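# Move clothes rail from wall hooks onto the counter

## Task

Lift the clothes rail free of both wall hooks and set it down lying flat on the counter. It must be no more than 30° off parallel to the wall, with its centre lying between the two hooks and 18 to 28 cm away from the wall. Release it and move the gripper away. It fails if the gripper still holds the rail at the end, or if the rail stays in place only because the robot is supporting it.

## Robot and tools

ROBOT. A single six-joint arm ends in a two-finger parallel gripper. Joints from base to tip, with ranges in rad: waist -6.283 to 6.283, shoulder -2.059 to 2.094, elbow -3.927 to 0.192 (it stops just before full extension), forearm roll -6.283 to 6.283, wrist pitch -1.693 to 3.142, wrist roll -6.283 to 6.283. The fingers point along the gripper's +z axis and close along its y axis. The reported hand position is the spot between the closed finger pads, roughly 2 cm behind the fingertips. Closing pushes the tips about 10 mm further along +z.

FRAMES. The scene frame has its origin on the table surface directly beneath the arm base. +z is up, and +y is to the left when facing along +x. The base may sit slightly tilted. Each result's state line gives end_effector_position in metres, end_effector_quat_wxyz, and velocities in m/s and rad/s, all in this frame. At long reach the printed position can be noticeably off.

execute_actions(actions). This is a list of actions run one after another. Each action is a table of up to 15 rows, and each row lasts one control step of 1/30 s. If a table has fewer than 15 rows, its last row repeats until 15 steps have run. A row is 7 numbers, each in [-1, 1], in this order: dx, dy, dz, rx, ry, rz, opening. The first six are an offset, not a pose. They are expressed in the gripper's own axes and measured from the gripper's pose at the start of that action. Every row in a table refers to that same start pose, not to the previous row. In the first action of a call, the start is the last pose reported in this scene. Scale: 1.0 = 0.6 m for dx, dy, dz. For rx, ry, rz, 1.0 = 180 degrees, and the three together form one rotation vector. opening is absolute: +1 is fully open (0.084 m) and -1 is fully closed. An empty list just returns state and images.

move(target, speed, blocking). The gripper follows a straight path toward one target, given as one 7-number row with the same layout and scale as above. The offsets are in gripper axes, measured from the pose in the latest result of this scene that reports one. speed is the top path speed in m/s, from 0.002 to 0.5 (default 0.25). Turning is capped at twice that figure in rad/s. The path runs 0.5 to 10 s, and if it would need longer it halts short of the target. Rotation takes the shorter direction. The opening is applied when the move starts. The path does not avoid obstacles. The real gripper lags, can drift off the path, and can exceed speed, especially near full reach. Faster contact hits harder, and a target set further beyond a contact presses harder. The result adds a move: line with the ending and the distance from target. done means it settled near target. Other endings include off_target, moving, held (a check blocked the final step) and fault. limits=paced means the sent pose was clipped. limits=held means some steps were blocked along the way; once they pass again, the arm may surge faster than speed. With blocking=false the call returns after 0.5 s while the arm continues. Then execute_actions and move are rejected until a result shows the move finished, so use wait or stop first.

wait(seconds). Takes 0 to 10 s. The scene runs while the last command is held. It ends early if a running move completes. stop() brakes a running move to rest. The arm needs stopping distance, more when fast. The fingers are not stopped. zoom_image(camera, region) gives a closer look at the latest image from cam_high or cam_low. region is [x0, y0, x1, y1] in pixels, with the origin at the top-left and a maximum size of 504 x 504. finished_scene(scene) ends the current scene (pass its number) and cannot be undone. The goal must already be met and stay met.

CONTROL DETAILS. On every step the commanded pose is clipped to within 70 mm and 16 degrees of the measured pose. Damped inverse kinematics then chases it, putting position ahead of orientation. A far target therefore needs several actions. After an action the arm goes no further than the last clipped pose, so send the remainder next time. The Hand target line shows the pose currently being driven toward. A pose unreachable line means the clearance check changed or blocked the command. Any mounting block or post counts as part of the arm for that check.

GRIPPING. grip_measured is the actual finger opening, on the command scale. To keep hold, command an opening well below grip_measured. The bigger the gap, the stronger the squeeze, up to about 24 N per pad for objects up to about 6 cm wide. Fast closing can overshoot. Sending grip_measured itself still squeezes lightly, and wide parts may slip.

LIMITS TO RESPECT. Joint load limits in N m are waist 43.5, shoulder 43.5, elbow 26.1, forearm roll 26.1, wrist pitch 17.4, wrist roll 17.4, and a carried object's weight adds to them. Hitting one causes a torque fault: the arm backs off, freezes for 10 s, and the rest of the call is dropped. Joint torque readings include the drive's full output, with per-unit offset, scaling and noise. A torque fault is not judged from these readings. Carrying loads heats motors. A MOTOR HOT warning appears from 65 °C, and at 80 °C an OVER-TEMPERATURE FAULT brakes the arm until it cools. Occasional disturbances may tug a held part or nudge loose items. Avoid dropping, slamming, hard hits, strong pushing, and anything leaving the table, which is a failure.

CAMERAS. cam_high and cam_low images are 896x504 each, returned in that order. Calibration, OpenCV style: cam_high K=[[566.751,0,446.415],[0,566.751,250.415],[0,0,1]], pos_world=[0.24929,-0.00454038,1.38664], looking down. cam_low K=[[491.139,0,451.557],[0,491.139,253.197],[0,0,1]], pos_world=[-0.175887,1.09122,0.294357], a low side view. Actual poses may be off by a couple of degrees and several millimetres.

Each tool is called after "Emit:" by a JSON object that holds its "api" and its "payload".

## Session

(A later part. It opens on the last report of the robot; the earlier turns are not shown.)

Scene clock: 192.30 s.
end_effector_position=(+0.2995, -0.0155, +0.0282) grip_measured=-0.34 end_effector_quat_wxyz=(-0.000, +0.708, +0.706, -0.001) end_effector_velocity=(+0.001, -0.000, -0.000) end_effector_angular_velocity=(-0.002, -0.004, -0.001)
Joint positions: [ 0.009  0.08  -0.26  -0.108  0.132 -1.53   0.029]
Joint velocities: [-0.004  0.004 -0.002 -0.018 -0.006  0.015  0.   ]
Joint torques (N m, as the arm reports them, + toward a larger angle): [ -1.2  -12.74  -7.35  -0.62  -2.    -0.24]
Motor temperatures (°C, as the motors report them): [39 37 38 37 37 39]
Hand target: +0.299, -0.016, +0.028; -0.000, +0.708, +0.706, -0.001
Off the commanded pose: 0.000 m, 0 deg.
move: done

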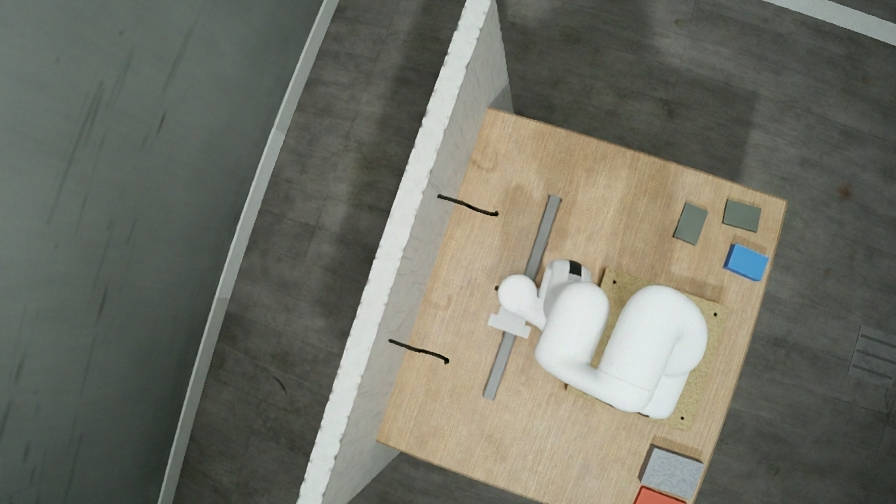

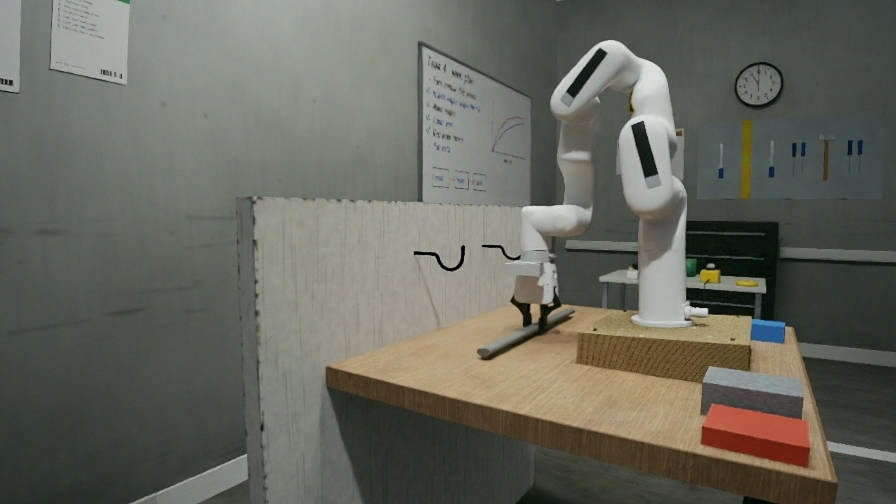

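Emit:
{"api": "zoom_image", "payload": {"camera": "cam_low", "region": [470, 330, 520, 370]}}

Emit:
{"api": "zoom_image", "payload": {"camera": "cam_low", "region": [520, 300, 585, 345]}}

Region (470, 330, 520, 370) of cam_low's 896x504 image, scaled by 10.080, with more detail than that image has; it fills the top 403 rows of this view, and the rest is white.

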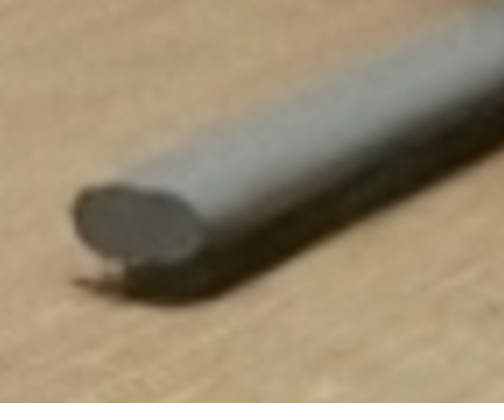

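Region (520, 300, 585, 345) of cam_low's 896x504 image, scaled by 7.754, with more detail than that image has; it fills the top 349 rows of this view, and the rest is white.

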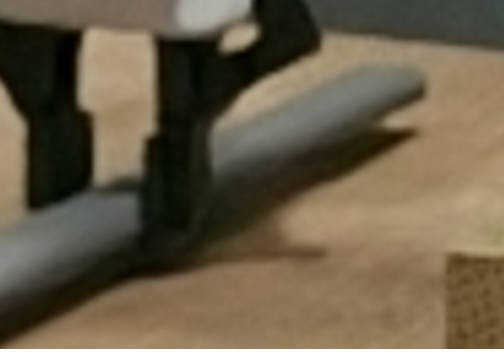

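Emit:
{"api": "move", "payload": {"target": [0, 0, 0.006, 0, 0.0025, 0, -1.0], "speed": 0.01}}

Emit:
{"api": "zoom_image", "payload": {"camera": "cam_low", "region": [470, 330, 520, 370]}}

Emit:
{"api": "zoom_image", "payload": {"camera": "cam_low", "region": [520, 300, 585, 345]}}

Scene clock: 201.60 s.
end_effector_position=(+0.2994, -0.0156, +0.0246) grip_measured=-0.34 end_effector_quat_wxyz=(-0.003, +0.708, +0.706, +0.002) end_effector_velocity=(+0.001, +0.000, -0.000) end_effector_angular_velocity=(+0.004, -0.003, +0.001)
Joint positions: [ 0.014  0.099 -0.263 -0.063  0.116 -1.569  0.029]
Joint velocities: [ 0.006  0.003 -0.001  0.035 -0.005 -0.03  -0.   ]
Joint torques (N m, as the arm reports them, + toward a larger angle): [ -0.87 -12.11  -7.09  -0.43  -2.24  -0.08]
Motor temperatures (°C, as the motors report them): [39 37 37 37 37 39]
Hand target: +0.299, -0.016, +0.025; -0.003, +0.708, +0.706, +0.002
Off the commanded pose: 0.000 m, 0 deg.
move: done

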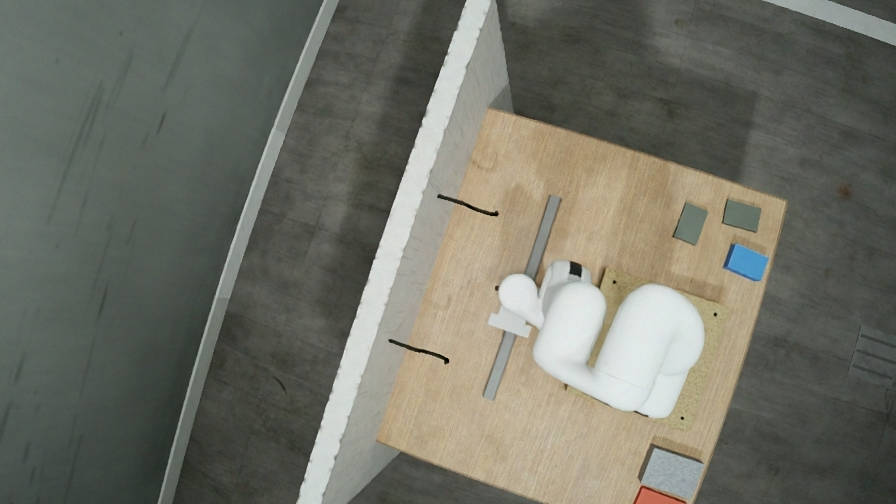

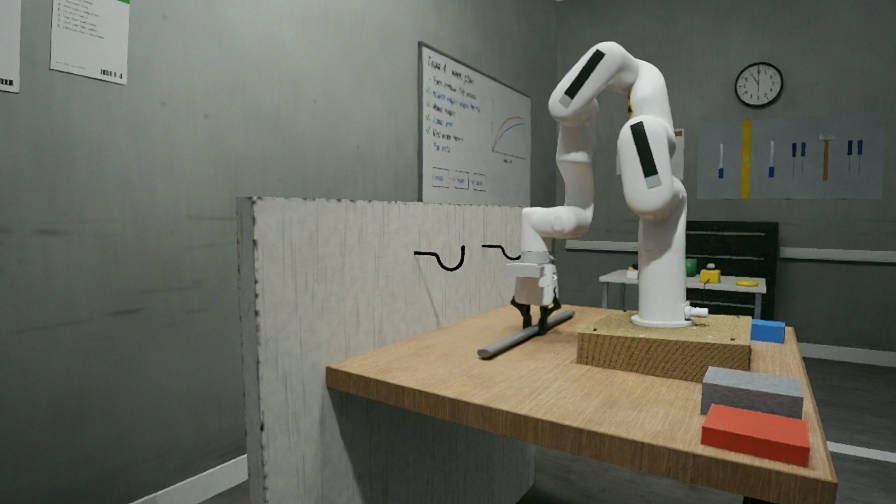

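Region (470, 330, 520, 370) of cam_low's 896x504 image, scaled by 10.080, with more detail than that image has; it fills the top 403 rows of this view, and the rest is white.

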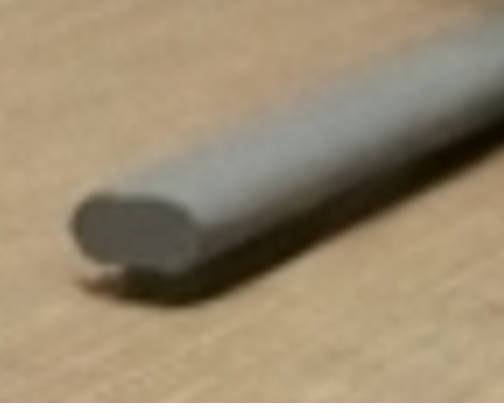

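Region (520, 300, 585, 345) of cam_low's 896x504 image, scaled by 7.754, with more detail than that image has; it fills the top 349 rows of this view, and the rest is white.

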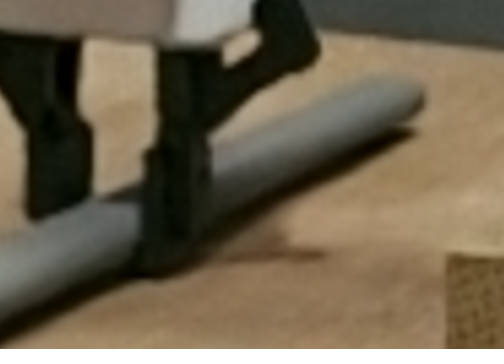

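Emit:
{"api": "execute_actions", "payload": {"actions": [[[0,0,0.0005,0,0,0,-1],[0,0,0.001,0,0,0,-1],[0,0,0.0015,0,0,0,-1],[0,0,0.002,0,0,0,-1],[0,0,0.0025,0,0,0,-1],[0,0,0.0025,0,0,0,-0.8],[0,0,0.0025,0,0,0,-0.6],[0,0,0.0025,0,0,0,-0.5],[0,0,0.0025,0,0,0,-0.44],[0,0,0.0025,0,0,0,-0.4],[0,0,0.0025,0,0,0,-0.37],[0,0,0.0025,0,0,0,-0.35],[0,0,0.0025,0,0,0,-0.33],[0,0,0.0025,0,0,0,-0.31],[0,0,0.0025,0,0,0,-0.29]],[[0,0,0,0,0,0,-0.27],[0,0,0,0,0,0,-0.25],[0,0,0,0,0,0,-0.22],[0,0,0,0,0,0,-0.19],[0,0,0,0,0,0,-0.15],[0,0,0,0,0,0,-0.1],[0,0,0,0,0,0,-0.05],[0,0,0,0,0,0,0.0],[0,0,0,0,0,0,0.06],[0,0,0,0,0,0,0.12],[0,0,0,0,0,0,0.18],[0,0,0,0,0,0,0.24],[0,0,0,0,0,0,0.3],[0,0,0,0,0,0,0.3],[0,0,0,0,0,0,0.3]]]}}

Emit:
{"api": "zoom_image", "payload": {"camera": "cam_low", "region": [460, 270, 590, 370]}}

Scene clock: 209.90 s.
end_effector_position=(+0.2995, -0.0156, +0.0232) grip_measured=+0.26 end_effector_quat_wxyz=(-0.003, +0.708, +0.706, +0.002) end_effector_velocity=(-0.000, +0.001, -0.000) end_effector_angular_velocity=(+0.000, +0.000, +0.002)
Joint positions: [ 0.014  0.107 -0.264 -0.066  0.11  -1.567  0.055]
Joint velocities: [ 0.003  0.     0.     0.    -0.     0.     0.023]
Joint torques (N m, as the arm reports them, + toward a larger angle): [ -0.86 -11.56  -6.46  -0.01  -2.14   0.06]
Motor temperatures (°C, as the motors report them): [39 37 37 37 37 39]
Hand target: +0.299, -0.016, +0.023; -0.003, +0.708, +0.706, +0.002
Off the commanded pose: 0.000 m, 0 deg.

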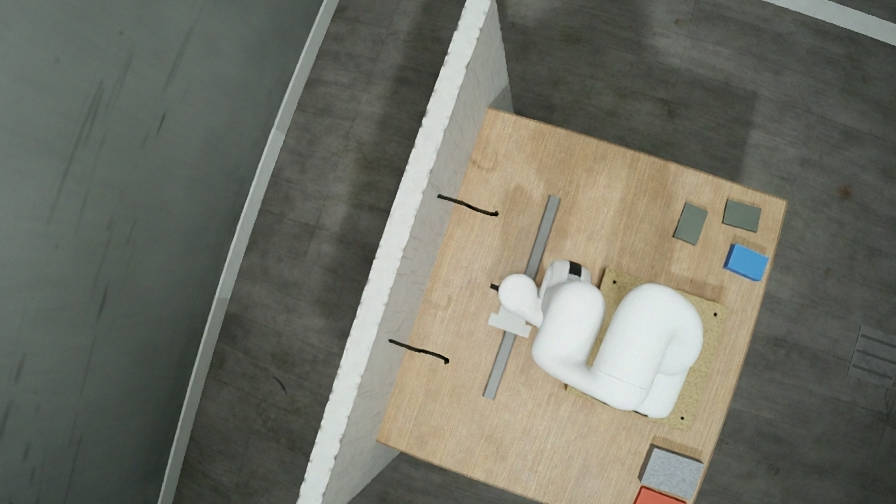

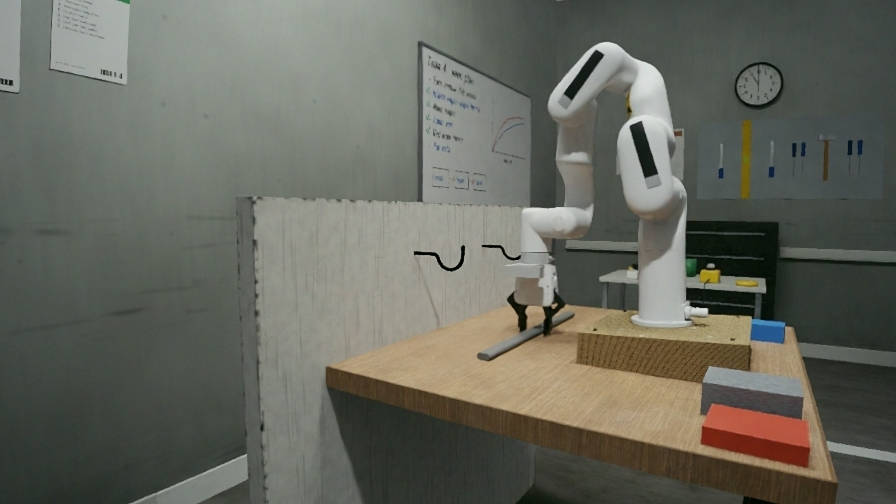

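Region (460, 270, 590, 370) of cam_low's 896x504 image, scaled by 3.877, with more detail than that image has; it fills the top 388 rows of this view, and the rest is white.

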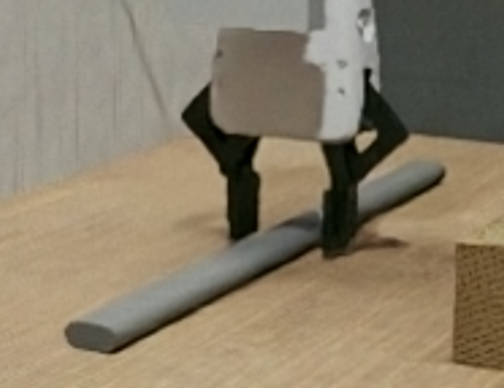

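Emit:
{"api": "move", "payload": {"target": [0, 0, -0.2, 0, 0, 0, 0.3], "speed": 0.2}}

Scene clock: 213.70 s.
end_effector_position=(+0.2996, -0.0160, +0.1426) grip_measured=+0.29 end_effector_quat_wxyz=(-0.004, +0.708, +0.706, +0.002) end_effector_velocity=(+0.001, -0.000, +0.002) end_effector_angular_velocity=(-0.000, -0.003, -0.000)
Joint positions: [ 0.032 -0.444 -0.266 -0.011  0.662 -1.606  0.056]
Joint velocities: [-0.    -0.008 -0.002 -0.     0.007 -0.     0.   ]
Joint torques (N m, as the arm reports them, + toward a larger angle): [ -0.74  -6.43 -12.67  -0.3   -2.01  -0.45]
Motor temperatures (°C, as the motors report them): [39 37 37 37 37 39]
Hand target: +0.300, -0.016, +0.143; -0.003, +0.708, +0.706, +0.002
Off the commanded pose: 0.001 m, 0 deg.
move: done

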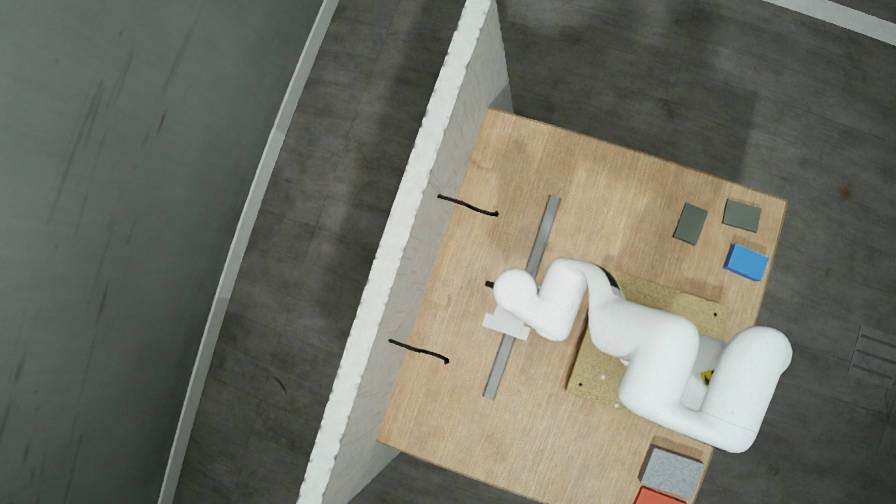

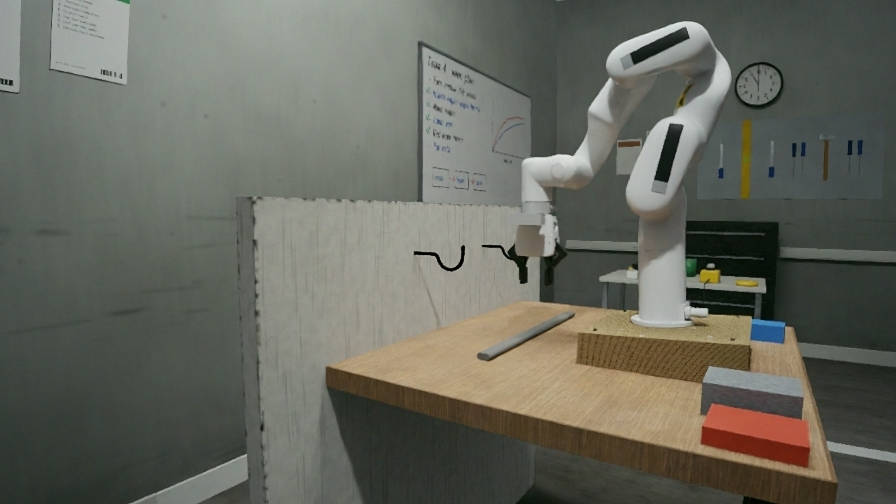

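The rail lies flat on the counter, parallel to the wall and about 22 cm out, with its middle between the hooks. The gripper is clear, so I'm ending scene 1.

Emit:
{"api": "finished_scene", "payload": {"scene": 1}}

The scene is finished: the task was done.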